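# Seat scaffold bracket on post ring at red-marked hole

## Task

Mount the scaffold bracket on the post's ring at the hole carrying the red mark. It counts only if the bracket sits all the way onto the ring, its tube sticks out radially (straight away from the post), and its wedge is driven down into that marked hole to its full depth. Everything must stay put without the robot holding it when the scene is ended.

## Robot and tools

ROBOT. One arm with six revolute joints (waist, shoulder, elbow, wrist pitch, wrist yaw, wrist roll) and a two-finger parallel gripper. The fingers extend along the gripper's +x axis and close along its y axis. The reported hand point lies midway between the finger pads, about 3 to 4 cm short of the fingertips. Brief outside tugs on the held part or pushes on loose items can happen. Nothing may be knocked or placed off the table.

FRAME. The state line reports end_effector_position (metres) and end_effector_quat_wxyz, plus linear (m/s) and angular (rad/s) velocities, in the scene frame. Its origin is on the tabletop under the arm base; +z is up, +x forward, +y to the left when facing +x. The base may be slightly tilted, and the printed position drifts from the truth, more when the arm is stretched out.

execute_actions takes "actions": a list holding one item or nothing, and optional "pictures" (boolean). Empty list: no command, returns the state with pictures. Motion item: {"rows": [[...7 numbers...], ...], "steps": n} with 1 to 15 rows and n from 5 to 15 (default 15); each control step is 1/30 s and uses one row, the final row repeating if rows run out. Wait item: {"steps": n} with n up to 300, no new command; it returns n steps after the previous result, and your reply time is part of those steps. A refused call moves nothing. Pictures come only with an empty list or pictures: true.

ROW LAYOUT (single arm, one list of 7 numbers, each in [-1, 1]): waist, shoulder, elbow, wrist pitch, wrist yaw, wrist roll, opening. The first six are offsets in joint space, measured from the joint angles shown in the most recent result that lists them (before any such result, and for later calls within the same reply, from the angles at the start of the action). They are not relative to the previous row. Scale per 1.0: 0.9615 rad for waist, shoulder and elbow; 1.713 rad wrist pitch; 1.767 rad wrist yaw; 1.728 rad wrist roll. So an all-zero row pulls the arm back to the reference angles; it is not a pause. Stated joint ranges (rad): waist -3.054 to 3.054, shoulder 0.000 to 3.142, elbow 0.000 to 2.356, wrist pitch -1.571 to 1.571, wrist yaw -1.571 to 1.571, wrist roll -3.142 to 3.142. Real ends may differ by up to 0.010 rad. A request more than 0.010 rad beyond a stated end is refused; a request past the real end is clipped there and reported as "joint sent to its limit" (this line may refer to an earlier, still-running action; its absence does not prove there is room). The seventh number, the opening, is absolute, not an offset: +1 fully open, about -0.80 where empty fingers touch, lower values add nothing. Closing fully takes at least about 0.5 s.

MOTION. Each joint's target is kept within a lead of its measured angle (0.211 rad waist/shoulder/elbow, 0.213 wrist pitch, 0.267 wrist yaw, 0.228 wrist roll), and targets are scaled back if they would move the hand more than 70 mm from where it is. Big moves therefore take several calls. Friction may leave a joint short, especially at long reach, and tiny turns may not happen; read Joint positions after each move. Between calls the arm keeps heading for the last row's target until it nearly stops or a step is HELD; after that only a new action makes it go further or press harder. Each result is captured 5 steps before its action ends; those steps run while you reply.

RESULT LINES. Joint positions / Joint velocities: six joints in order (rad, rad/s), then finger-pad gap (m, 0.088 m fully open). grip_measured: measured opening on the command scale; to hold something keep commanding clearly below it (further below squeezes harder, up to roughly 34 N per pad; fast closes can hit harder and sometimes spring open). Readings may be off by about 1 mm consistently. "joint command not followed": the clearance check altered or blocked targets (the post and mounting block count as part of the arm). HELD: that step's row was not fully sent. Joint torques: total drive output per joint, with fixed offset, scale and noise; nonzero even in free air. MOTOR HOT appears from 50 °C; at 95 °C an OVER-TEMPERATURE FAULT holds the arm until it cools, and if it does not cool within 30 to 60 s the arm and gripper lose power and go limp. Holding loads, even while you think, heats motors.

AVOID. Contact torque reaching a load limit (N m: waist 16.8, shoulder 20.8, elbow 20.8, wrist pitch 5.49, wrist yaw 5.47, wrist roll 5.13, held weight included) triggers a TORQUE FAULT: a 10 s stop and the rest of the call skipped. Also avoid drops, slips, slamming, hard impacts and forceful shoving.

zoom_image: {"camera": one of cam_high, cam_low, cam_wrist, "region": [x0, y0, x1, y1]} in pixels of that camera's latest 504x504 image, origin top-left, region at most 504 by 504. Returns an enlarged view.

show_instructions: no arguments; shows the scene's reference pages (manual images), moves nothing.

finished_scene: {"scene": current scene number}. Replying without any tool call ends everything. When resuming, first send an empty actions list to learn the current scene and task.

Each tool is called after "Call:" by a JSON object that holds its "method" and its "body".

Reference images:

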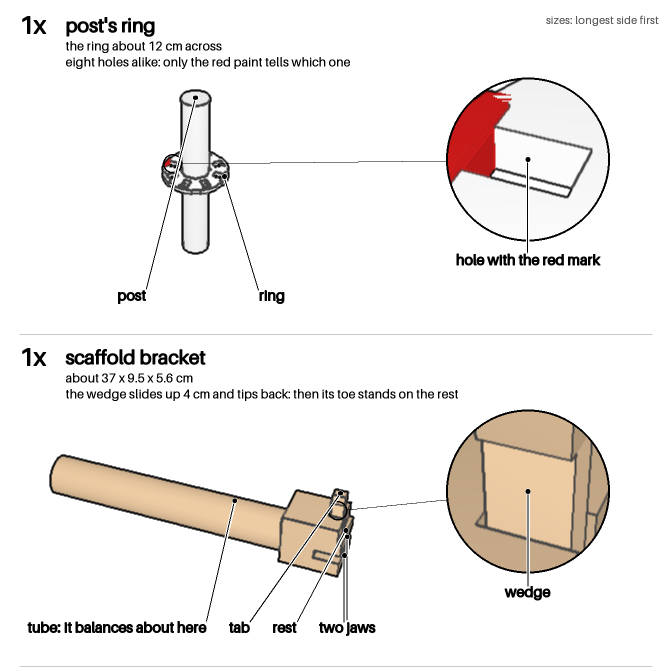

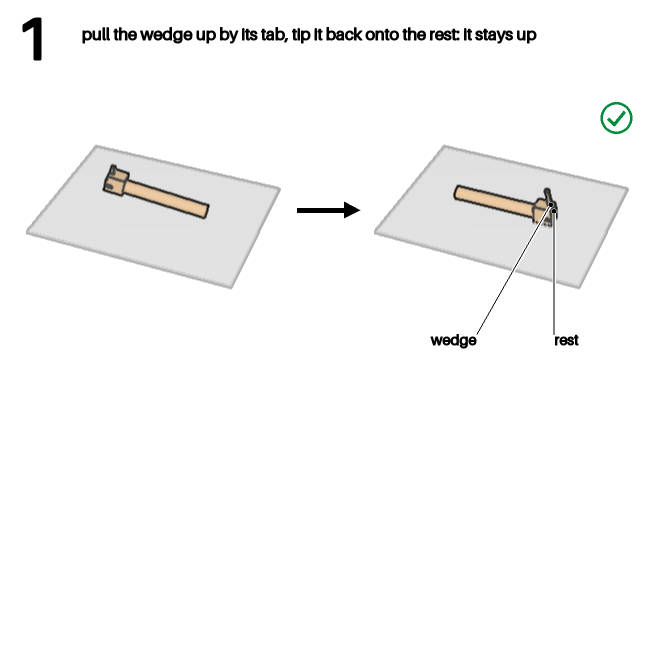

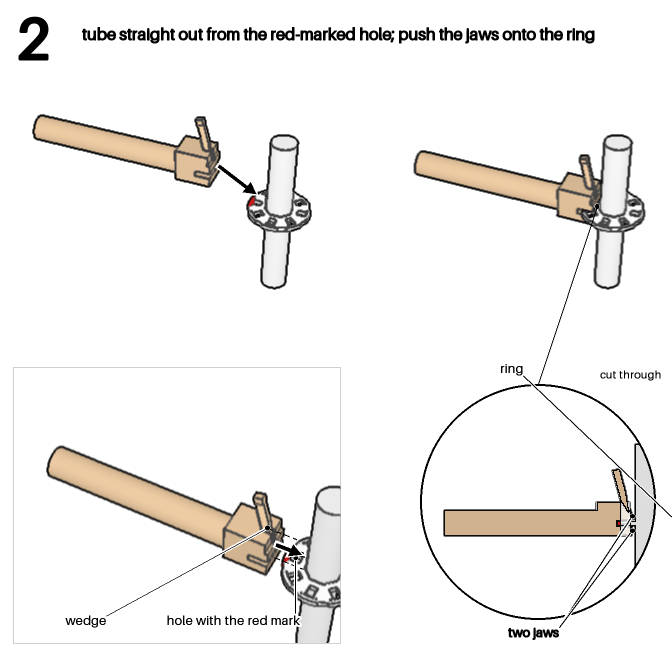

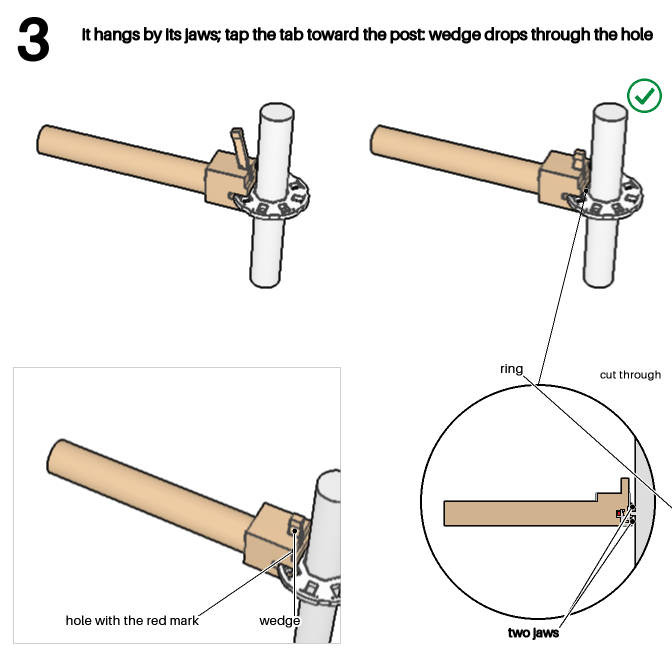

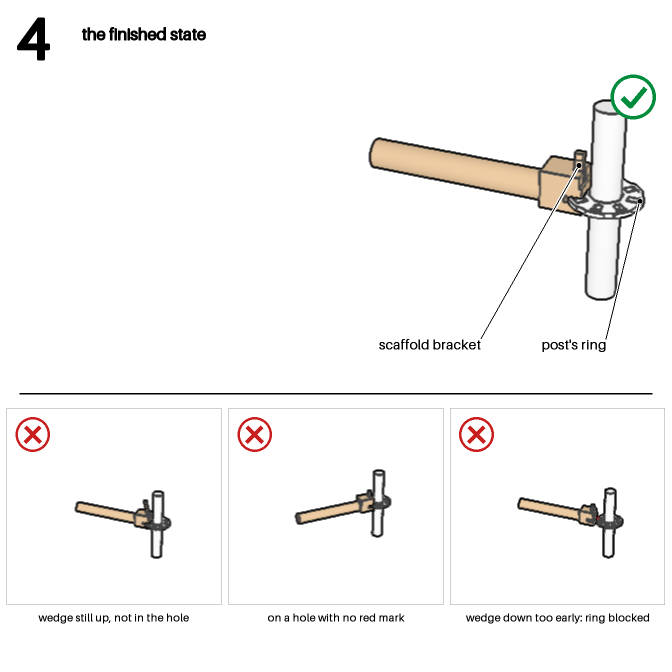

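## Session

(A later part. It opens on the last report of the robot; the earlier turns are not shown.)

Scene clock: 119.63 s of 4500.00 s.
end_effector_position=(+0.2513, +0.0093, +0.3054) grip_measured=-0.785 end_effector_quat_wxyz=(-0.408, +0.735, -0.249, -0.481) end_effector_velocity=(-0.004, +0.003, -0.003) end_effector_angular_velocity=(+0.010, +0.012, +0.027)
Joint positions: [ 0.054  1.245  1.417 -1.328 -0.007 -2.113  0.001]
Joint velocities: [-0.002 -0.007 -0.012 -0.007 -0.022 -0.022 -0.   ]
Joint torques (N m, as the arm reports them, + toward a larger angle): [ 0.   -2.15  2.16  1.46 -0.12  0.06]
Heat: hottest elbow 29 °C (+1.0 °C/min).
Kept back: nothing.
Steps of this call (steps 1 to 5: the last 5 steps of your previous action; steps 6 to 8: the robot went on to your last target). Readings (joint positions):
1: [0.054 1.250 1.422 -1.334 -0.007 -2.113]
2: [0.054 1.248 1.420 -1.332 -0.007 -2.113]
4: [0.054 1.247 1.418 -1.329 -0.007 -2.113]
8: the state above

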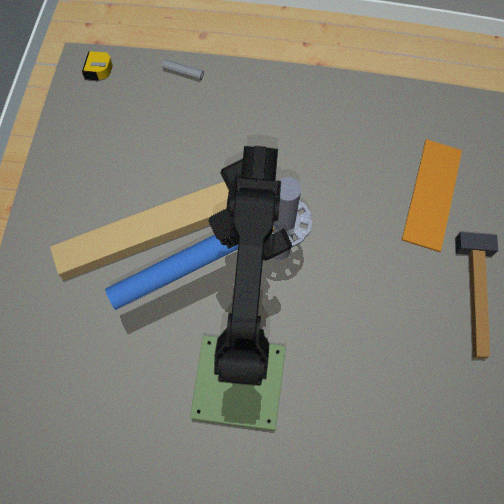

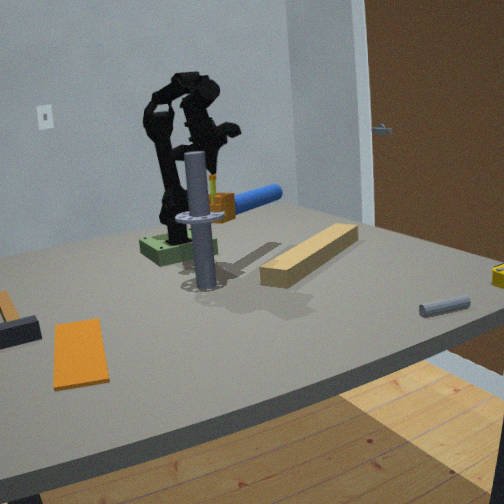

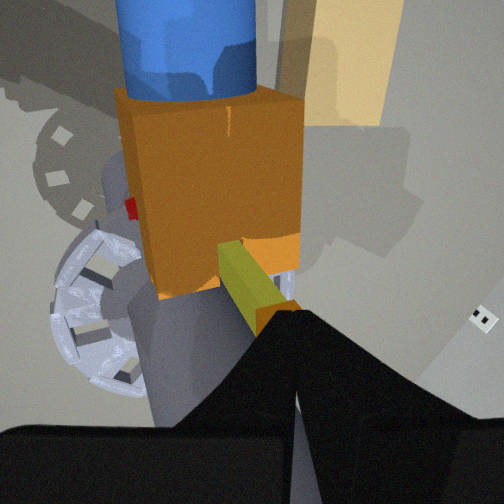

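Call:
{"method": "execute_actions", "body": {"actions": [{"rows": [[0,0.004,0.03,-0.015,0,0,-0.9],[0,0.008,0.06,-0.03,0,0,-0.9],[0,0.012,0.09,-0.045,0,0,-0.9],[0,0.018,0.115,-0.065,0,0,-0.9],[0,0.028,0.14,-0.085,0,0,-0.5],[0,0.028,0.14,-0.085,0,0,0],[0.06,0.028,0.14,-0.085,0,0.032,0.4],[0.13,0.028,0.14,-0.085,0,0.07,0.8],[0.2,0.028,0.14,-0.085,0,0.11,0.8],[0.27,0.028,0.14,-0.085,0,0.15,0.8],[0.34,0.028,0.14,-0.085,0,0.19,0.8],[0.41,0.028,0.14,-0.085,0,0.225,0.8],[0.48,0.028,0.14,-0.085,0,0.26,0.8],[0.54,0.028,0.14,-0.085,0,0.29,0.8],[0.581,0.028,0.14,-0.085,0,0.305,0.8]], "steps": 15}]}}

Call:
{"method": "execute_actions", "body": {"actions": [{"steps": 20}], "pictures": true}}

Call:
{"method": "zoom_image", "body": {"camera": "cam_high", "region": [90, 160, 330, 320]}}

Scene clock: 121.00 s of 4500.00 s.
end_effector_position=(+0.2363, +0.0353, +0.3281) grip_measured=-0.220 end_effector_quat_wxyz=(-0.421, +0.718, -0.246, -0.496) end_effector_velocity=(-0.070, +0.376, +0.017) end_effector_angular_velocity=(+0.558, +0.121, +0.205)
Joint positions: [ 0.166  1.263  1.537 -1.455 -0.004 -1.988  0.028]
Joint velocities: [ 1.57   0.017  0.095 -0.11  -0.007  1.487  0.175]
Joint torques (N m, as the arm reports them, + toward a larger angle): [ 0.89 -2.79  4.99  0.81 -0.26  0.07]
Heat: hottest elbow 29 °C (+1.0 °C/min).
Steps of this call (steps 1 to 15: the robot went on to your last target; steps 16 to 31: nothing new was sent; steps 32 to 41: the first 10 steps of this action). Readings (joint positions):
32: [0.054 1.244 1.420 -1.328 -0.007 -2.113]
33: [0.054 1.245 1.428 -1.338 -0.007 -2.113]
35: [0.054 1.255 1.456 -1.378 -0.007 -2.113]
39: [0.081 1.263 1.525 -1.444 -0.004 -2.075]
41: the state above

Scene clock: 121.67 s of 4500.00 s.
end_effector_position=(+0.1960, +0.1344, +0.3274) grip_measured=+0.799 end_effector_quat_wxyz=(-0.441, +0.679, -0.199, -0.552) end_effector_velocity=(-0.005, -0.002, -0.002) end_effector_angular_velocity=(-0.016, +0.016, -0.002)
Joint positions: [ 0.609  1.269  1.544 -1.47  -0.008 -1.589  0.078]
Joint velocities: [ 0.007 -0.002 -0.002 -0.022  0.007  0.007 -0.   ]
Joint torques (N m, as the arm reports them, + toward a larger angle): [ 0.24 -3.49  5.19  0.96 -0.08  0.1 ]
Heat: hottest elbow 29 °C (+1.0 °C/min).
Kept back: nothing.
Steps of this call (steps 1 to 5: the last 5 steps of your previous action; steps 6 to 20: the robot went on to your last target). Readings (joint positions):
1: [0.222 1.264 1.539 -1.459 -0.004 -1.934]
2: [0.279 1.265 1.541 -1.462 -0.004 -1.878]
4: [0.393 1.268 1.541 -1.465 -0.004 -1.765]
8: [0.564 1.269 1.542 -1.469 -0.009 -1.635]
20: the state above

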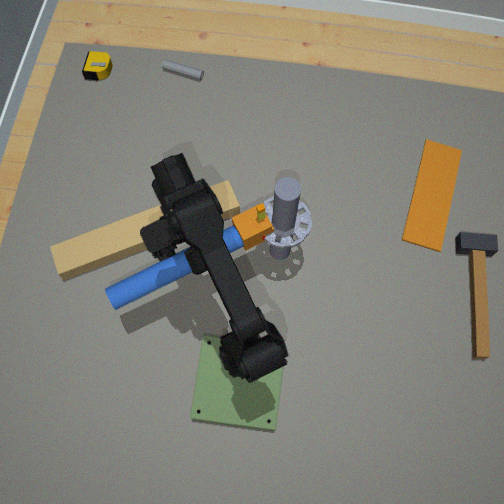

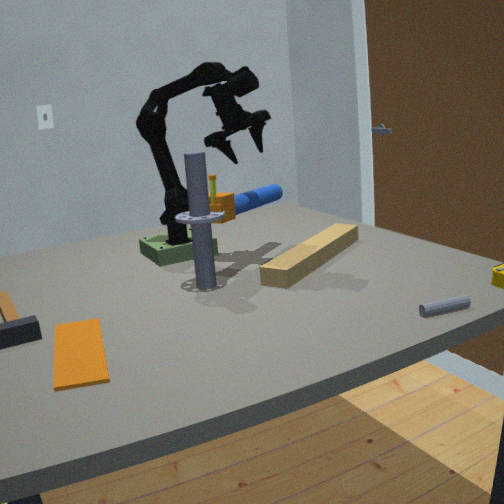

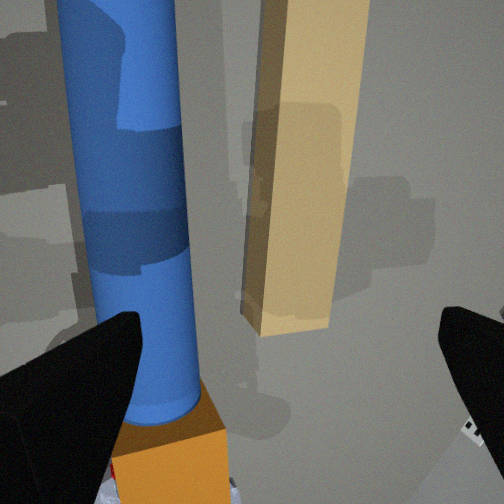

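Region (90, 160, 330, 320) of cam_high's 504x504 image, scaled by 2.100, with more detail than that image has.

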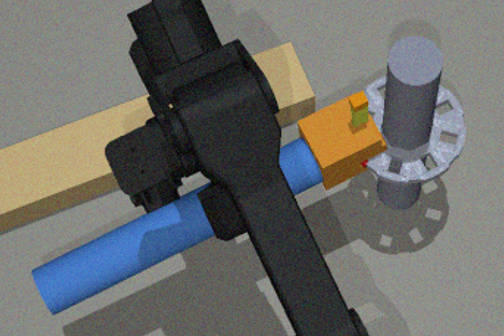

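Call:
{"method": "execute_actions", "body": {"actions": [{"rows": [[0.004,0.012,-0.024,-0.005,0,0.002,0.8],[0.004,0.024,-0.049,-0.01,0,0.002,0.8],[0.004,0.036,-0.073,-0.016,0,0.002,0.8],[0.004,0.048,-0.097,-0.022,0,0.002,0.8],[0.004,0.06,-0.121,-0.028,0,0.002,0.8],[0.004,0.072,-0.146,-0.034,0,0.002,0.8],[0.004,0.084,-0.17,-0.04,0,0.002,0.8],[0.004,0.095,-0.194,-0.045,0,0.002,0.8],[0.004,0.107,-0.218,-0.047,0,0.002,0.8],[0.004,0.119,-0.243,-0.03,0,0.002,0.8],[0.004,0.131,-0.267,-0.011,0,0.002,0.8],[0.004,0.143,-0.291,0.008,0,0.002,0.8],[0.004,0.155,-0.316,0.027,0,0.002,0.8],[0.004,0.167,-0.34,0.046,0,0.002,0.8],[0.004,0.179,-0.364,0.065,0,0.002,0.8]], "steps": 15}]}}

Call:
{"method": "execute_actions", "body": {"actions": [{"steps": 15}], "pictures": true}}

Scene clock: 122.57 s of 4500.00 s.
end_effector_position=(+0.1796, +0.1233, +0.2618) grip_measured=+0.800 end_effector_quat_wxyz=(-0.354, +0.639, -0.298, -0.614) end_effector_velocity=(-0.061, -0.041, -0.269) end_effector_angular_velocity=(-0.632, +0.949, +0.002)
Joint positions: [ 0.61   1.348  1.381 -1.53  -0.008 -1.588  0.078]
Joint velocities: [-0.002  0.369 -0.75  -0.022 -0.007 -0.007 -0.   ]
Joint torques (N m, as the arm reports them, + toward a larger angle): [ 0.24 -4.07  4.01  0.77 -0.13  0.05]
Heat: hottest elbow 29 °C (+1.0 °C/min).
Steps of this call (steps 1 to 15: the robot went on to your last target; steps 16 to 17: nothing new was sent; steps 18 to 27: the first 10 steps of this action). Readings (joint positions):
18: [0.610 1.270 1.544 -1.470 -0.008 -1.588]
19: [0.610 1.271 1.539 -1.471 -0.008 -1.588]
21: [0.610 1.277 1.517 -1.484 -0.008 -1.588]
25: [0.610 1.321 1.431 -1.519 -0.008 -1.588]
27: the state above

Scene clock: 123.07 s of 4500.00 s.
end_effector_position=(+0.1894, +0.1297, +0.1995) grip_measured=+0.800 end_effector_quat_wxyz=(-0.324, +0.623, -0.330, -0.631) end_effector_velocity=(-0.003, +0.000, -0.004) end_effector_angular_velocity=(+0.014, +0.018, -0.000)
Joint positions: [ 0.61   1.437  1.204 -1.363 -0.008 -1.588  0.078]
Joint velocities: [-0.007 -0.002 -0.017  0.007 -0.022 -0.007 -0.001]
Joint torques (N m, as the arm reports them, + toward a larger angle): [ 0.31 -4.61  3.71  0.61 -0.14  0.05]
Heat: hottest elbow 29 °C (+1.0 °C/min).
Kept back: nothing.
Steps of this call (steps 1 to 5: the last 5 steps of your previous action; steps 6 to 15: the robot went on to your last target). Readings (joint positions):
1: [0.610 1.360 1.356 -1.526 -0.008 -1.588]
2: [0.610 1.371 1.332 -1.509 -0.008 -1.588]
4: [0.610 1.392 1.288 -1.461 -0.008 -1.588]
8: [0.610 1.431 1.219 -1.387 -0.008 -1.588]
15: the state above

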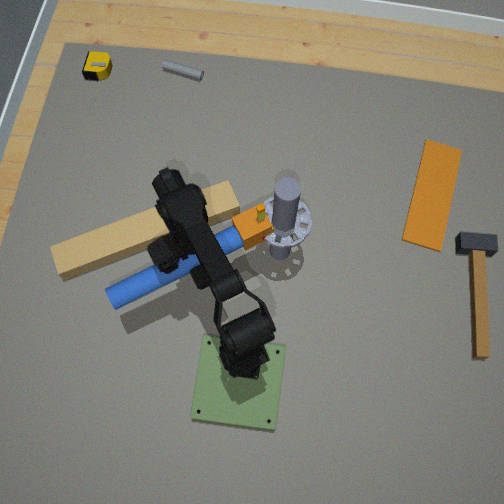

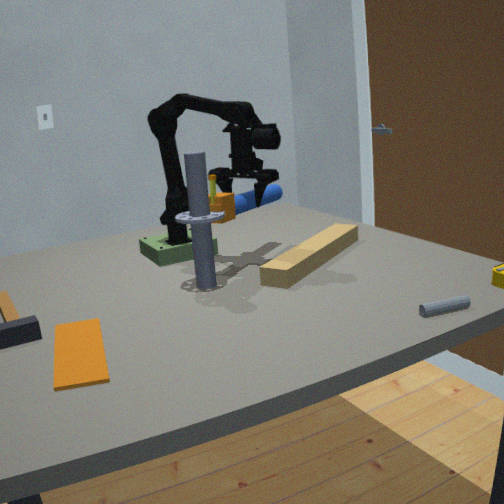

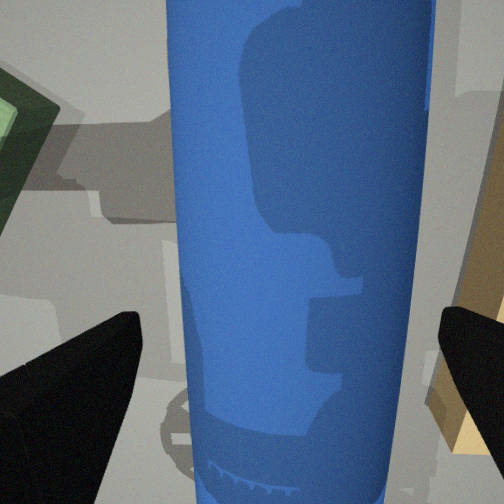

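Call:
{"method": "execute_actions", "body": {"actions": [{"rows": [[0,0,-0.015,0.006,0,0,0.8],[0,0,-0.02,0.008,0,0,0.8],[0,0,-0.02,0.008,0,0,0.3],[0,0,-0.02,0.008,0,0,-0.6]], "steps": 15}]}}

Call:
{"method": "execute_actions", "body": {"actions": [{"steps": 15}]}}

Scene clock: 123.57 s of 4500.00 s.
end_effector_position=(+0.1890, +0.1295, +0.1971) grip_measured=+0.234 end_effector_quat_wxyz=(-0.323, +0.623, -0.330, -0.631) end_effector_velocity=(-0.004, -0.006, -0.001) end_effector_angular_velocity=(-0.021, +0.018, +0.000)
Joint positions: [ 0.61   1.437  1.195 -1.356 -0.008 -1.588  0.05 ]
Joint velocities: [-0.007 -0.002 -0.007 -0.022  0.007 -0.007 -0.   ]
Joint torques (N m, as the arm reports them, + toward a larger angle): [-0.09 -5.18  3.69  0.88 -0.14  0.01]
Heat: hottest elbow 29 °C (+1.0 °C/min).
Steps of this call (steps 1 to 5: the robot went on to your last target; steps 6 to 15: the first 10 steps of this action). Readings (joint positions):
6: [0.610 1.437 1.203 -1.361 -0.008 -1.588]
7: [0.610 1.437 1.201 -1.358 -0.008 -1.588]
9: [0.610 1.437 1.198 -1.355 -0.008 -1.588]
13: [0.610 1.437 1.195 -1.356 -0.008 -1.588]
15: the state above

Scene clock: 124.07 s of 4500.00 s.
end_effector_position=(+0.1890, +0.1295, +0.1971) grip_measured=+0.234 end_effector_quat_wxyz=(-0.323, +0.623, -0.330, -0.631) end_effector_velocity=(-0.002, -0.001, +0.001) end_effector_angular_velocity=(+0.005, +0.006, +0.019)
Joint positions: [ 0.61   1.437  1.195 -1.356 -0.008 -1.588  0.05 ]
Joint velocities: [-0.002 -0.007 -0.002 -0.007 -0.007 -0.022  0.   ]
Joint torques (N m, as the arm reports them, + toward a larger angle): [-0.04 -5.15  3.74  0.89 -0.14 -0.01]
Heat: hottest elbow 29 °C (+1.0 °C/min).
Kept back: nothing.
Steps of this call (steps 1 to 5: the last 5 steps of your previous action; steps 6 to 15: the robot went on to your last target). Readings (joint positions):
1: [0.610 1.437 1.195 -1.356 -0.008 -1.588]
2: [0.610 1.437 1.195 -1.356 -0.008 -1.588]
4: [0.610 1.437 1.195 -1.356 -0.008 -1.588]
8: [0.610 1.437 1.195 -1.356 -0.008 -1.588]
15: the state above
The arm was judged still, so your last target was given up. Only a new action makes it travel on or press farther. Fingers that are still opening or closing keep moving.

Call:
{"method": "execute_actions", "body": {"actions": [{"rows": [[0,-0.006,-0.005,-0.001,0,0,-0.6],[0,-0.012,-0.01,-0.001,0,0,-0.6],[0,-0.018,-0.015,-0.002,0,0,-0.6],[0,-0.024,-0.02,-0.002,0,0,-0.6],[0,-0.031,-0.0255,-0.003,0,0,-0.6]], "steps": 14}]}}

Call:
{"method": "execute_actions", "body": {"actions": [{"steps": 8}], "pictures": true}}

Call:
{"method": "zoom_image", "body": {"camera": "cam_low", "region": [140, 100, 300, 260]}}

Scene clock: 124.60 s of 4500.00 s.
end_effector_position=(+0.1867, +0.1282, +0.1975) grip_measured=+0.234 end_effector_quat_wxyz=(-0.320, +0.626, -0.325, -0.632) end_effector_velocity=(-0.008, -0.002, +0.001) end_effector_angular_velocity=(+0.008, +0.002, +0.029)
Joint positions: [ 0.612  1.423  1.185 -1.356 -0.007 -1.599  0.05 ]
Joint velocities: [ 0.007 -0.032 -0.022 -0.007 -0.007 -0.022 -0.   ]
Joint torques (N m, as the arm reports them, + toward a larger angle): [-0.33 -6.6   3.43  0.1  -0.21  0.36]
Heat: hottest elbow 29 °C (+1.0 °C/min).
Steps of this call (steps 1 to 7: nothing new was sent; steps 8 to 16: the first 9 steps of this action). Readings (joint positions):
8: [0.610 1.437 1.195 -1.356 -0.008 -1.588]
9: [0.610 1.437 1.195 -1.356 -0.008 -1.588]
11: [0.610 1.434 1.194 -1.356 -0.008 -1.589]
15: [0.612 1.424 1.186 -1.356 -0.008 -1.599]
16: the state above

Scene clock: 124.87 s of 4500.00 s.
end_effector_position=(+0.1864, +0.1280, +0.1976) grip_measured=+0.234 end_effector_quat_wxyz=(-0.320, +0.627, -0.324, -0.632) end_effector_velocity=(-0.003, -0.001, +0.002) end_effector_angular_velocity=(+0.007, +0.002, -0.010)
Joint positions: [ 0.612  1.421  1.184 -1.356 -0.007 -1.601  0.05 ]
Joint velocities: [-0.002 -0.012 -0.002 -0.007 -0.007  0.007 -0.   ]
Joint torques (N m, as the arm reports them, + toward a larger angle): [-0.24 -6.67  3.37  0.03 -0.2   0.41]
Heat: hottest elbow 29 °C (+1.0 °C/min).
Kept back: nothing.
Steps of this call (steps 1 to 5: the last 5 steps of your previous action; steps 6 to 8: the robot went on to your last target). Readings (joint positions):
1: [0.612 1.422 1.185 -1.356 -0.007 -1.600]
2: [0.612 1.422 1.185 -1.356 -0.007 -1.600]
4: [0.612 1.421 1.184 -1.356 -0.007 -1.601]
8: the state above

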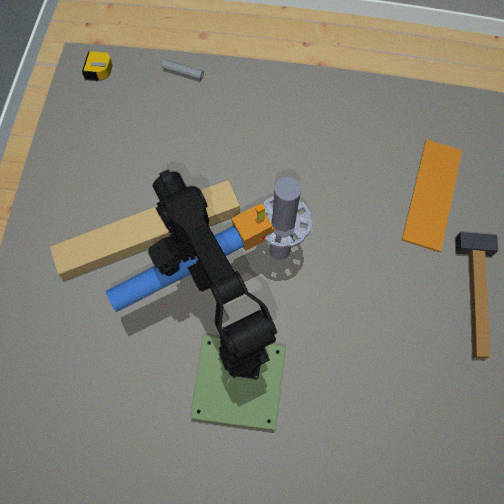

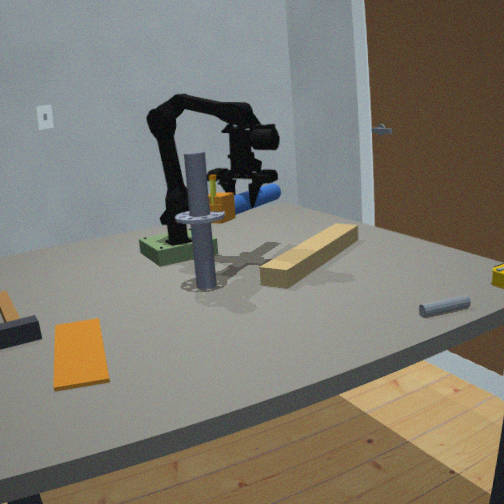

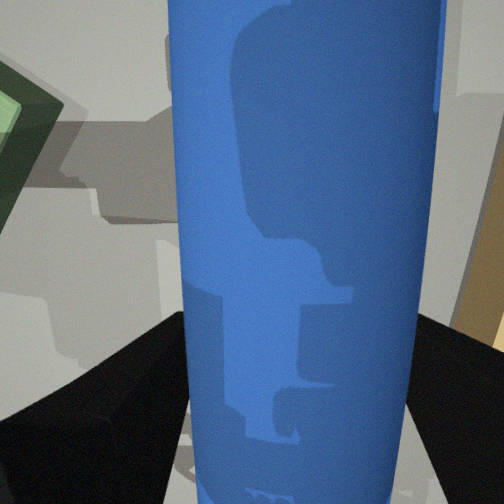

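Region (140, 100, 300, 260) of cam_low's 504x504 image, scaled by 3.150, with more detail than that image has.

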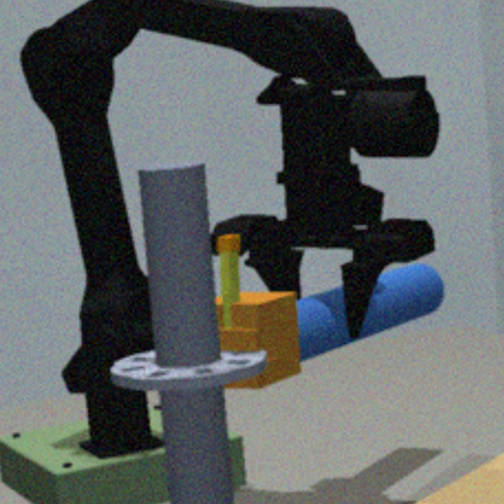

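Call:
{"method": "execute_actions", "body": {"actions": [{"rows": [[0,0,0.008,-0.004,0,0,-0.7],[0,0,0.016,-0.009,0,0,-0.7],[0,0,0.024,-0.013,0,0,-0.7],[0,0,0.028,-0.015,0,0,-0.7],[0,-0.004,0.025,-0.015,0,0.002,-0.7],[0,-0.008,0.022,-0.015,0,0.004,-0.7],[0,-0.012,0.019,-0.015,0,0.006,-0.7],[0,-0.016,0.016,-0.016,0,0.008,-0.7],[0,-0.02,0.013,-0.016,0,0.008,-0.7],[0,-0.024,0.01,-0.016,0,0.008,-0.7]], "steps": 15}]}}

Call:
{"method": "execute_actions", "body": {"actions": [{"steps": 8}], "pictures": true}}

Call:
{"method": "zoom_image", "body": {"camera": "cam_low", "region": [140, 100, 300, 260]}}

Scene clock: 125.83 s of 4500.00 s.
end_effector_position=(+0.1833, +0.1264, +0.1994) grip_measured=+0.233 end_effector_quat_wxyz=(-0.318, +0.623, -0.329, -0.634) end_effector_velocity=(-0.013, -0.008, +0.009) end_effector_angular_velocity=(+0.001, +0.010, -0.069)
Joint positions: [ 0.612  1.418  1.188 -1.375 -0.009 -1.596  0.05 ]
Joint velocities: [-0.002 -0.051 -0.007 -0.051 -0.007  0.066 -0.   ]
Joint torques (N m, as the arm reports them, + toward a larger angle): [-0.01 -6.8   5.22 -0.05 -0.05  0.14]
Heat: hottest elbow 28 °C (+0.0 °C/min).
Steps of this call (steps 1 to 15: the robot went on to your last target; steps 16 to 19: nothing new was sent; steps 20 to 29: the first 10 steps of this action). Readings (joint positions):
20: [0.612 1.420 1.183 -1.355 -0.007 -1.601]
21: [0.612 1.420 1.184 -1.356 -0.007 -1.601]
23: [0.612 1.420 1.186 -1.366 -0.008 -1.601]
27: [0.612 1.420 1.188 -1.373 -0.010 -1.598]
29: the state above

Scene clock: 126.10 s of 4500.00 s.
end_effector_position=(+0.1823, +0.1260, +0.2006) grip_measured=+0.233 end_effector_quat_wxyz=(-0.321, +0.622, -0.330, -0.633) end_effector_velocity=(-0.002, -0.000, +0.003) end_effector_angular_velocity=(+0.010, -0.002, -0.010)
Joint positions: [ 0.612  1.412  1.188 -1.379 -0.011 -1.591  0.05 ]
Joint velocities: [-0.002 -0.012  0.002 -0.007 -0.007  0.007 -0.   ]
Joint torques (N m, as the arm reports them, + toward a larger angle): [-0.06 -6.55  5.1   0.1  -0.01  0.08]
Heat: hottest elbow 29 °C (+1.0 °C/min).
Kept back: nothing.
Steps of this call (steps 1 to 5: the last 5 steps of your previous action; steps 6 to 8: the robot went on to your last target). Readings (joint positions):
1: [0.612 1.417 1.188 -1.376 -0.010 -1.594]
2: [0.612 1.415 1.188 -1.378 -0.010 -1.593]
4: [0.612 1.413 1.188 -1.378 -0.010 -1.592]
8: the state above

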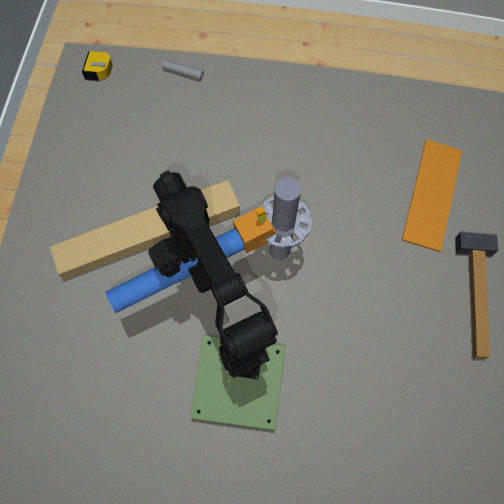

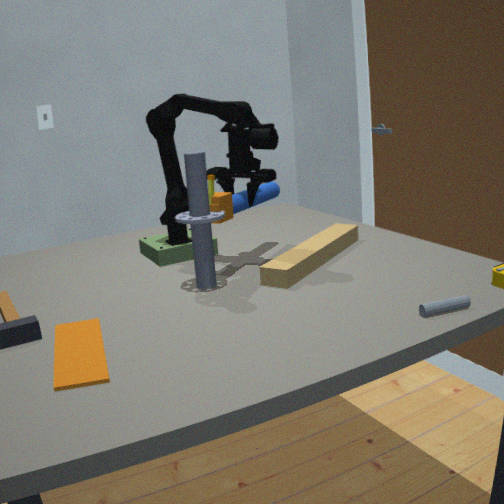

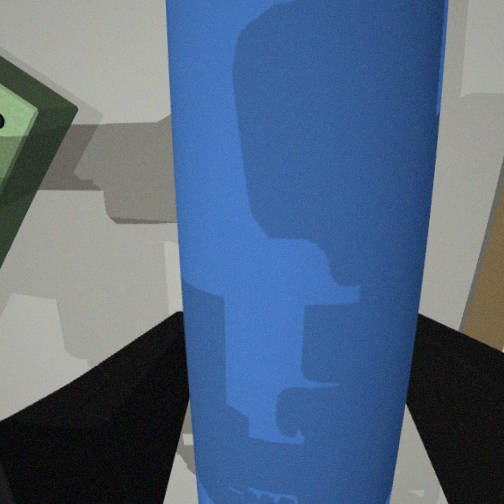

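Region (140, 100, 300, 260) of cam_low's 504x504 image, scaled by 3.150, with more detail than that image has.

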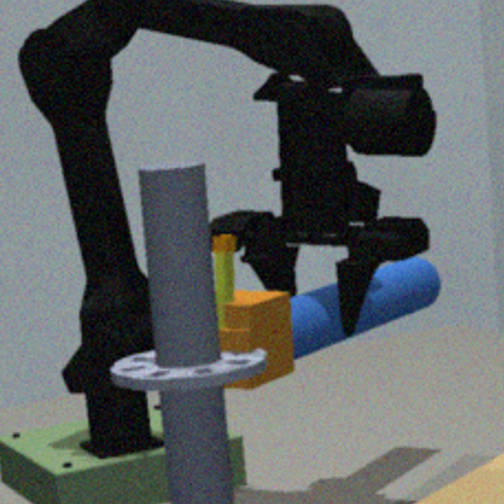

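Call:
{"method": "execute_actions", "body": {"actions": [{"rows": [[0,-0.004,-0.003,-0.001,0,0,-0.7],[0,-0.008,-0.006,-0.001,0,0,-0.7],[0,-0.012,-0.009,-0.002,0,0,-0.7],[0,-0.016,-0.012,-0.002,0,0,-0.7],[0,-0.02,-0.015,-0.003,0,0,-0.7],[0,-0.024,-0.018,-0.003,0,0,-0.7],[0,-0.028,-0.021,-0.004,0,0,-0.7]], "steps": 15}]}}

Call:
{"method": "execute_actions", "body": {"actions": [{"steps": 8}], "pictures": true}}

Call:
{"method": "zoom_image", "body": {"camera": "cam_low", "region": [140, 100, 300, 260]}}

Scene clock: 126.80 s of 4500.00 s.
end_effector_position=(+0.1790, +0.1234, +0.1997) grip_measured=+0.233 end_effector_quat_wxyz=(-0.318, +0.623, -0.331, -0.634) end_effector_velocity=(-0.008, -0.006, -0.001) end_effector_angular_velocity=(-0.007, -0.002, +0.025)
Joint positions: [ 0.613  1.399  1.174 -1.381 -0.008 -1.592  0.05 ]
Joint velocities: [ 0.002 -0.037 -0.032 -0.007  0.007 -0.022 -0.   ]
Joint torques (N m, as the arm reports them, + toward a larger angle): [-0.12 -6.04  4.34  0.13 -0.21  0.04]
Heat: hottest elbow 29 °C (+1.0 °C/min).
Steps of this call (steps 1 to 11: the robot went on to your last target; steps 12 to 21: the first 10 steps of this action). Readings (joint positions):
12: [0.612 1.411 1.188 -1.379 -0.011 -1.590]
13: [0.612 1.411 1.188 -1.379 -0.011 -1.590]
15: [0.612 1.411 1.186 -1.379 -0.011 -1.590]
19: [0.613 1.402 1.177 -1.379 -0.008 -1.592]
21: the state above

Scene clock: 127.07 s of 4500.00 s.
end_effector_position=(+0.1784, +0.1231, +0.1997) grip_measured=+0.233 end_effector_quat_wxyz=(-0.319, +0.623, -0.330, -0.634) end_effector_velocity=(-0.002, -0.001, +0.001) end_effector_angular_velocity=(+0.005, +0.006, +0.005)
Joint positions: [ 0.613  1.396  1.172 -1.381 -0.009 -1.593  0.05 ]
Joint velocities: [-0.002 -0.007 -0.002 -0.007 -0.007 -0.007 -0.001]
Joint torques (N m, as the arm reports them, + toward a larger angle): [-0.09 -6.23  4.21  0.07 -0.24  0.05]
Heat: hottest elbow 29 °C (+1.0 °C/min).
Kept back: nothing.
Steps of this call (steps 1 to 5: the last 5 steps of your previous action; steps 6 to 8: the robot went on to your last target). Readings (joint positions):
1: [0.613 1.398 1.173 -1.381 -0.008 -1.592]
2: [0.613 1.397 1.172 -1.381 -0.008 -1.593]
4: [0.613 1.396 1.172 -1.381 -0.008 -1.593]
8: the state above

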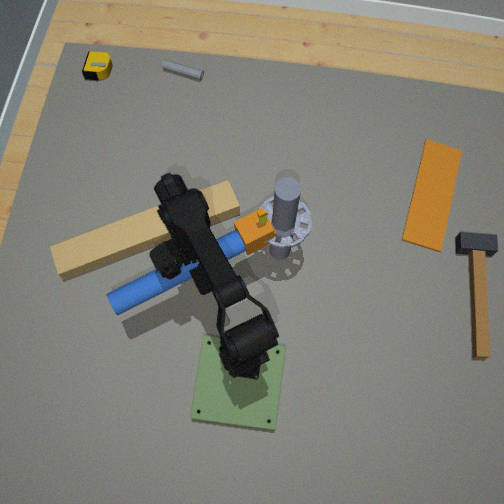

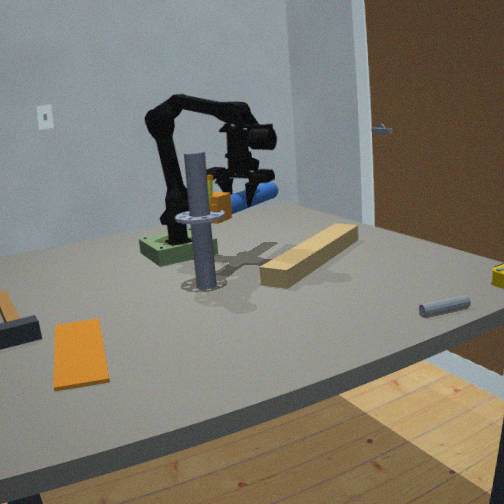

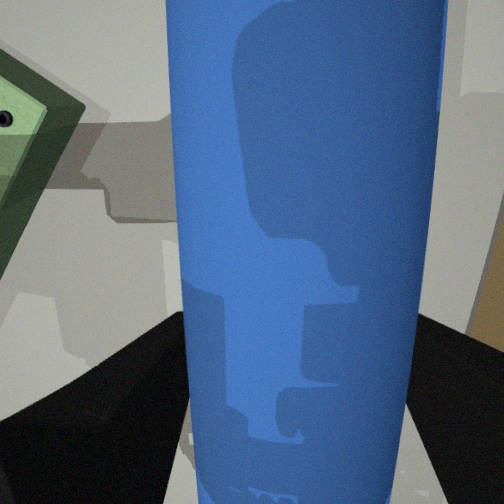

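Region (140, 100, 300, 260) of cam_low's 504x504 image, scaled by 3.150, with more detail than that image has.

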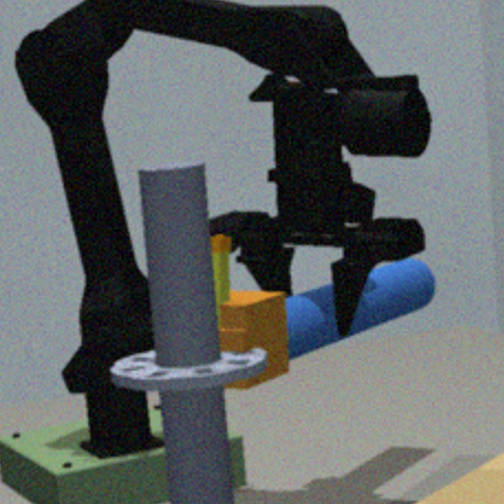

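Call:
{"method": "execute_actions", "body": {"actions": [], "pictures": true}}

Scene clock: 127.57 s of 4500.00 s.
end_effector_position=(+0.1784, +0.1231, +0.1997) grip_measured=+0.233 end_effector_quat_wxyz=(-0.319, +0.623, -0.330, -0.634) end_effector_velocity=(-0.000, -0.003, -0.000) end_effector_angular_velocity=(-0.010, +0.002, -0.015)
Joint positions: [ 0.613  1.396  1.172 -1.381 -0.009 -1.593  0.05 ]
Joint velocities: [-0.007 -0.002 -0.002 -0.007  0.007  0.007 -0.   ]
Joint torques (N m, as the arm reports them, + toward a larger angle): [-0.05 -6.18  4.27  0.1  -0.23  0.06]
Heat: hottest elbow 29 °C (+1.0 °C/min).
Kept back: nothing.
Steps of this call (steps 1 to 15: the robot went on to your last target). Readings (joint positions):
1: [0.613 1.396 1.172 -1.381 -0.009 -1.593]
2: [0.613 1.396 1.172 -1.381 -0.009 -1.593]
4: [0.613 1.396 1.172 -1.381 -0.009 -1.593]
8: [0.613 1.396 1.172 -1.381 -0.009 -1.593]
15: the state above
The arm was judged still, so your last target was given up. Only a new action makes it travel on or press farther. Fingers that are still opening or closing keep moving.

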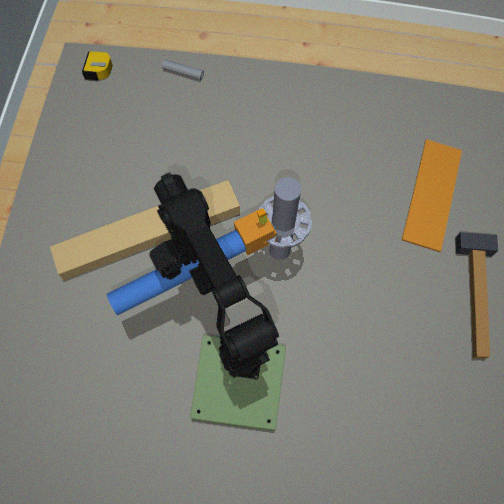

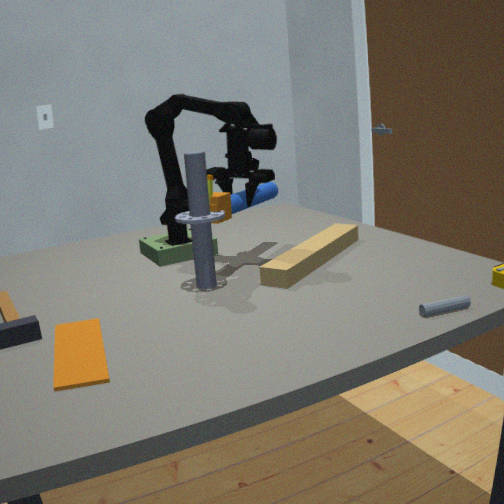

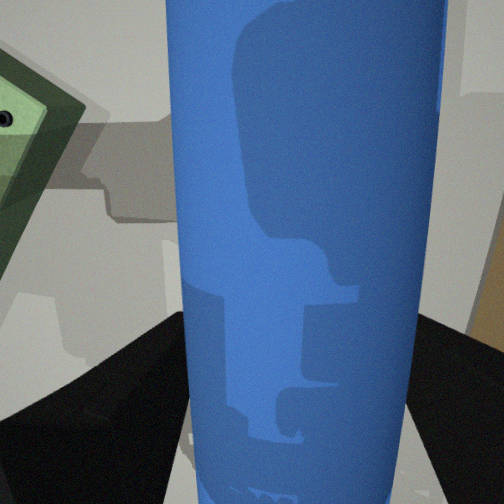

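Call:
{"method": "zoom_image", "body": {"camera": "cam_high", "region": [200, 160, 340, 280]}}

Call:
{"method": "zoom_image", "body": {"camera": "cam_low", "region": [140, 130, 300, 260]}}

Region (200, 160, 340, 280) of cam_high's 504x504 image, scaled by 3.600, with more detail than that image has; it fills the top 432 rows of this view, and the rest is white.

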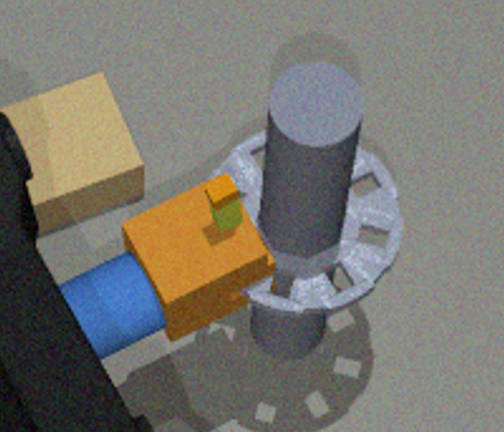

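Region (140, 130, 300, 260) of cam_low's 504x504 image, scaled by 3.150, with more detail than that image has; it fills the top 410 rows of this view, and the rest is white.

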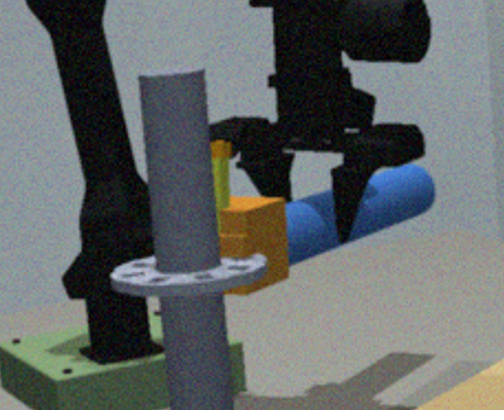

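Call:
{"method": "execute_actions", "body": {"actions": [{"rows": [[0,-0.02,-0.015,-0.005,0,0,-0.7]], "steps": 15}], "pictures": true}}

Call:
{"method": "zoom_image", "body": {"camera": "cam_low", "region": [140, 130, 300, 260]}}

Scene clock: 128.50 s of 4500.00 s.
end_effector_position=(+0.1763, +0.1218, +0.1994) grip_measured=+0.233 end_effector_quat_wxyz=(-0.317, +0.623, -0.329, -0.635) end_effector_velocity=(-0.002, -0.003, -0.001) end_effector_angular_velocity=(-0.013, +0.006, +0.005)
Joint positions: [ 0.614  1.388  1.164 -1.383 -0.008 -1.596  0.05 ]
Joint velocities: [-0.002 -0.002 -0.007 -0.007  0.007 -0.007 -0.   ]
Joint torques (N m, as the arm reports them, + toward a larger angle): [-0.08 -5.99  4.02 -0.1  -0.15  0.07]
Heat: hottest elbow 28 °C (+0.0 °C/min).
Steps of this call (steps 1 to 18: nothing new was sent; steps 19 to 28: the first 10 steps of this action). Readings (joint positions):
19: [0.613 1.395 1.171 -1.381 -0.008 -1.593]
20: [0.613 1.393 1.168 -1.381 -0.008 -1.593]
22: [0.614 1.390 1.165 -1.382 -0.008 -1.594]
26: [0.614 1.388 1.164 -1.382 -0.008 -1.596]
28: the state above

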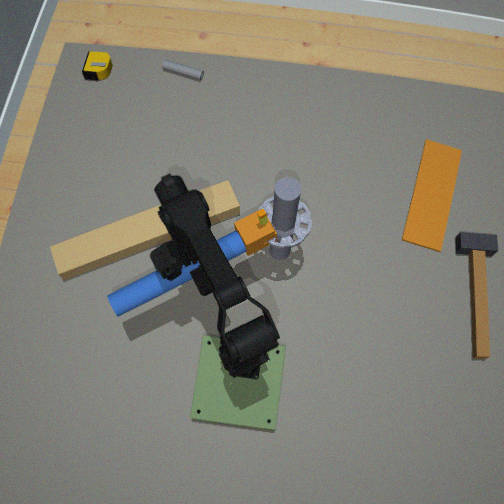

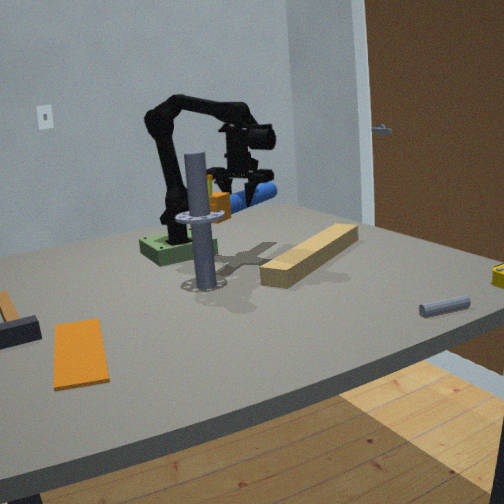

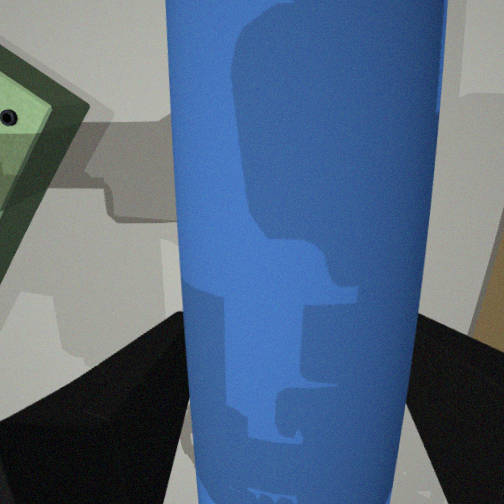

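Region (140, 130, 300, 260) of cam_low's 504x504 image, scaled by 3.150, with more detail than that image has; it fills the top 410 rows of this view, and the rest is white.

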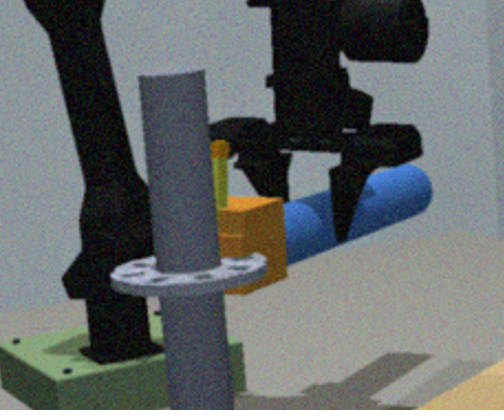

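Call:
{"method": "execute_actions", "body": {"actions": [{"rows": [[-0.025,-0.02,-0.015,-0.005,0,-0.008,-0.7]], "steps": 15}], "pictures": true}}

Call:
{"method": "zoom_image", "body": {"camera": "cam_low", "region": [140, 130, 300, 260]}}

Call:
{"method": "zoom_image", "body": {"camera": "cam_high", "region": [200, 160, 340, 280]}}

Scene clock: 129.03 s of 4500.00 s.
end_effector_position=(+0.1751, +0.1198, +0.1998) grip_measured=+0.233 end_effector_quat_wxyz=(-0.318, +0.622, -0.326, -0.638) end_effector_velocity=(-0.002, -0.002, -0.000) end_effector_angular_velocity=(+0.003, +0.010, +0.014)
Joint positions: [ 0.603  1.378  1.158 -1.385 -0.017 -1.611  0.05 ]
Joint velocities: [-0.007 -0.002 -0.002 -0.007 -0.007 -0.022 -0.   ]
Joint torques (N m, as the arm reports them, + toward a larger angle): [-1.44 -5.71  3.87 -0.05  0.18  0.04]
Heat: hottest elbow 28 °C (+0.0 °C/min).
Steps of this call (steps 1 to 5: the last 5 steps of your previous action; step 6: the robot went on to your last target; steps 7 to 16: the first 10 steps of this action). Readings (joint positions):
7: [0.612 1.386 1.163 -1.383 -0.009 -1.597]
8: [0.608 1.384 1.161 -1.383 -0.010 -1.602]
10: [0.604 1.380 1.159 -1.384 -0.015 -1.607]
14: [0.603 1.378 1.158 -1.385 -0.017 -1.610]
16: the state above

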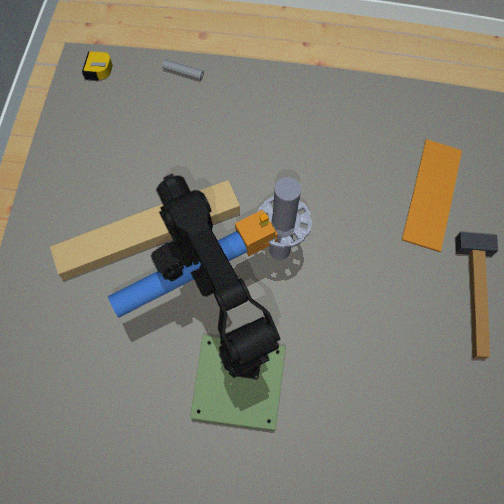

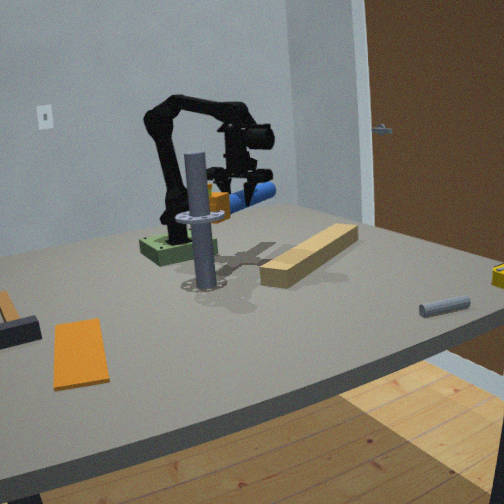

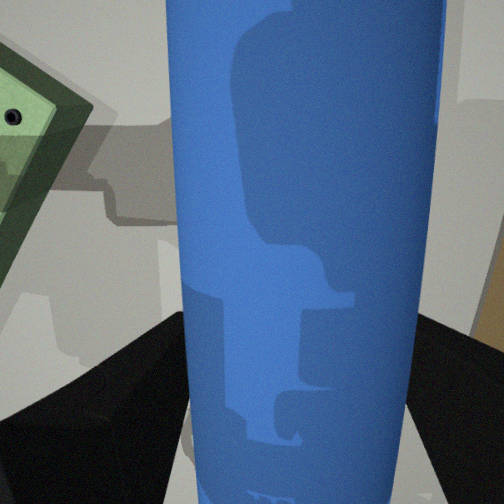

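Region (140, 130, 300, 260) of cam_low's 504x504 image, scaled by 3.150, with more detail than that image has; it fills the top 410 rows of this view, and the rest is white.

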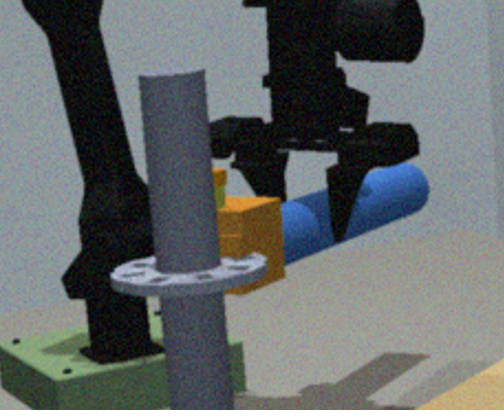

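Region (200, 160, 340, 280) of cam_high's 504x504 image, scaled by 3.600, with more detail than that image has; it fills the top 432 rows of this view, and the rest is white.

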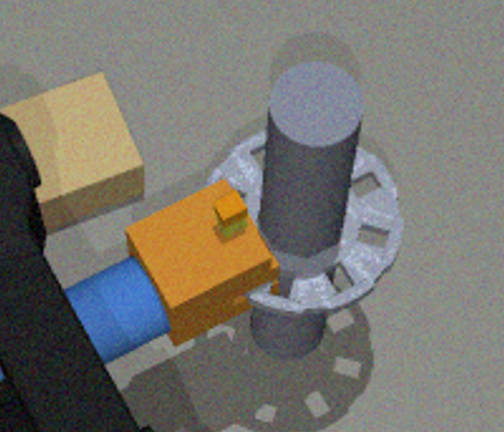

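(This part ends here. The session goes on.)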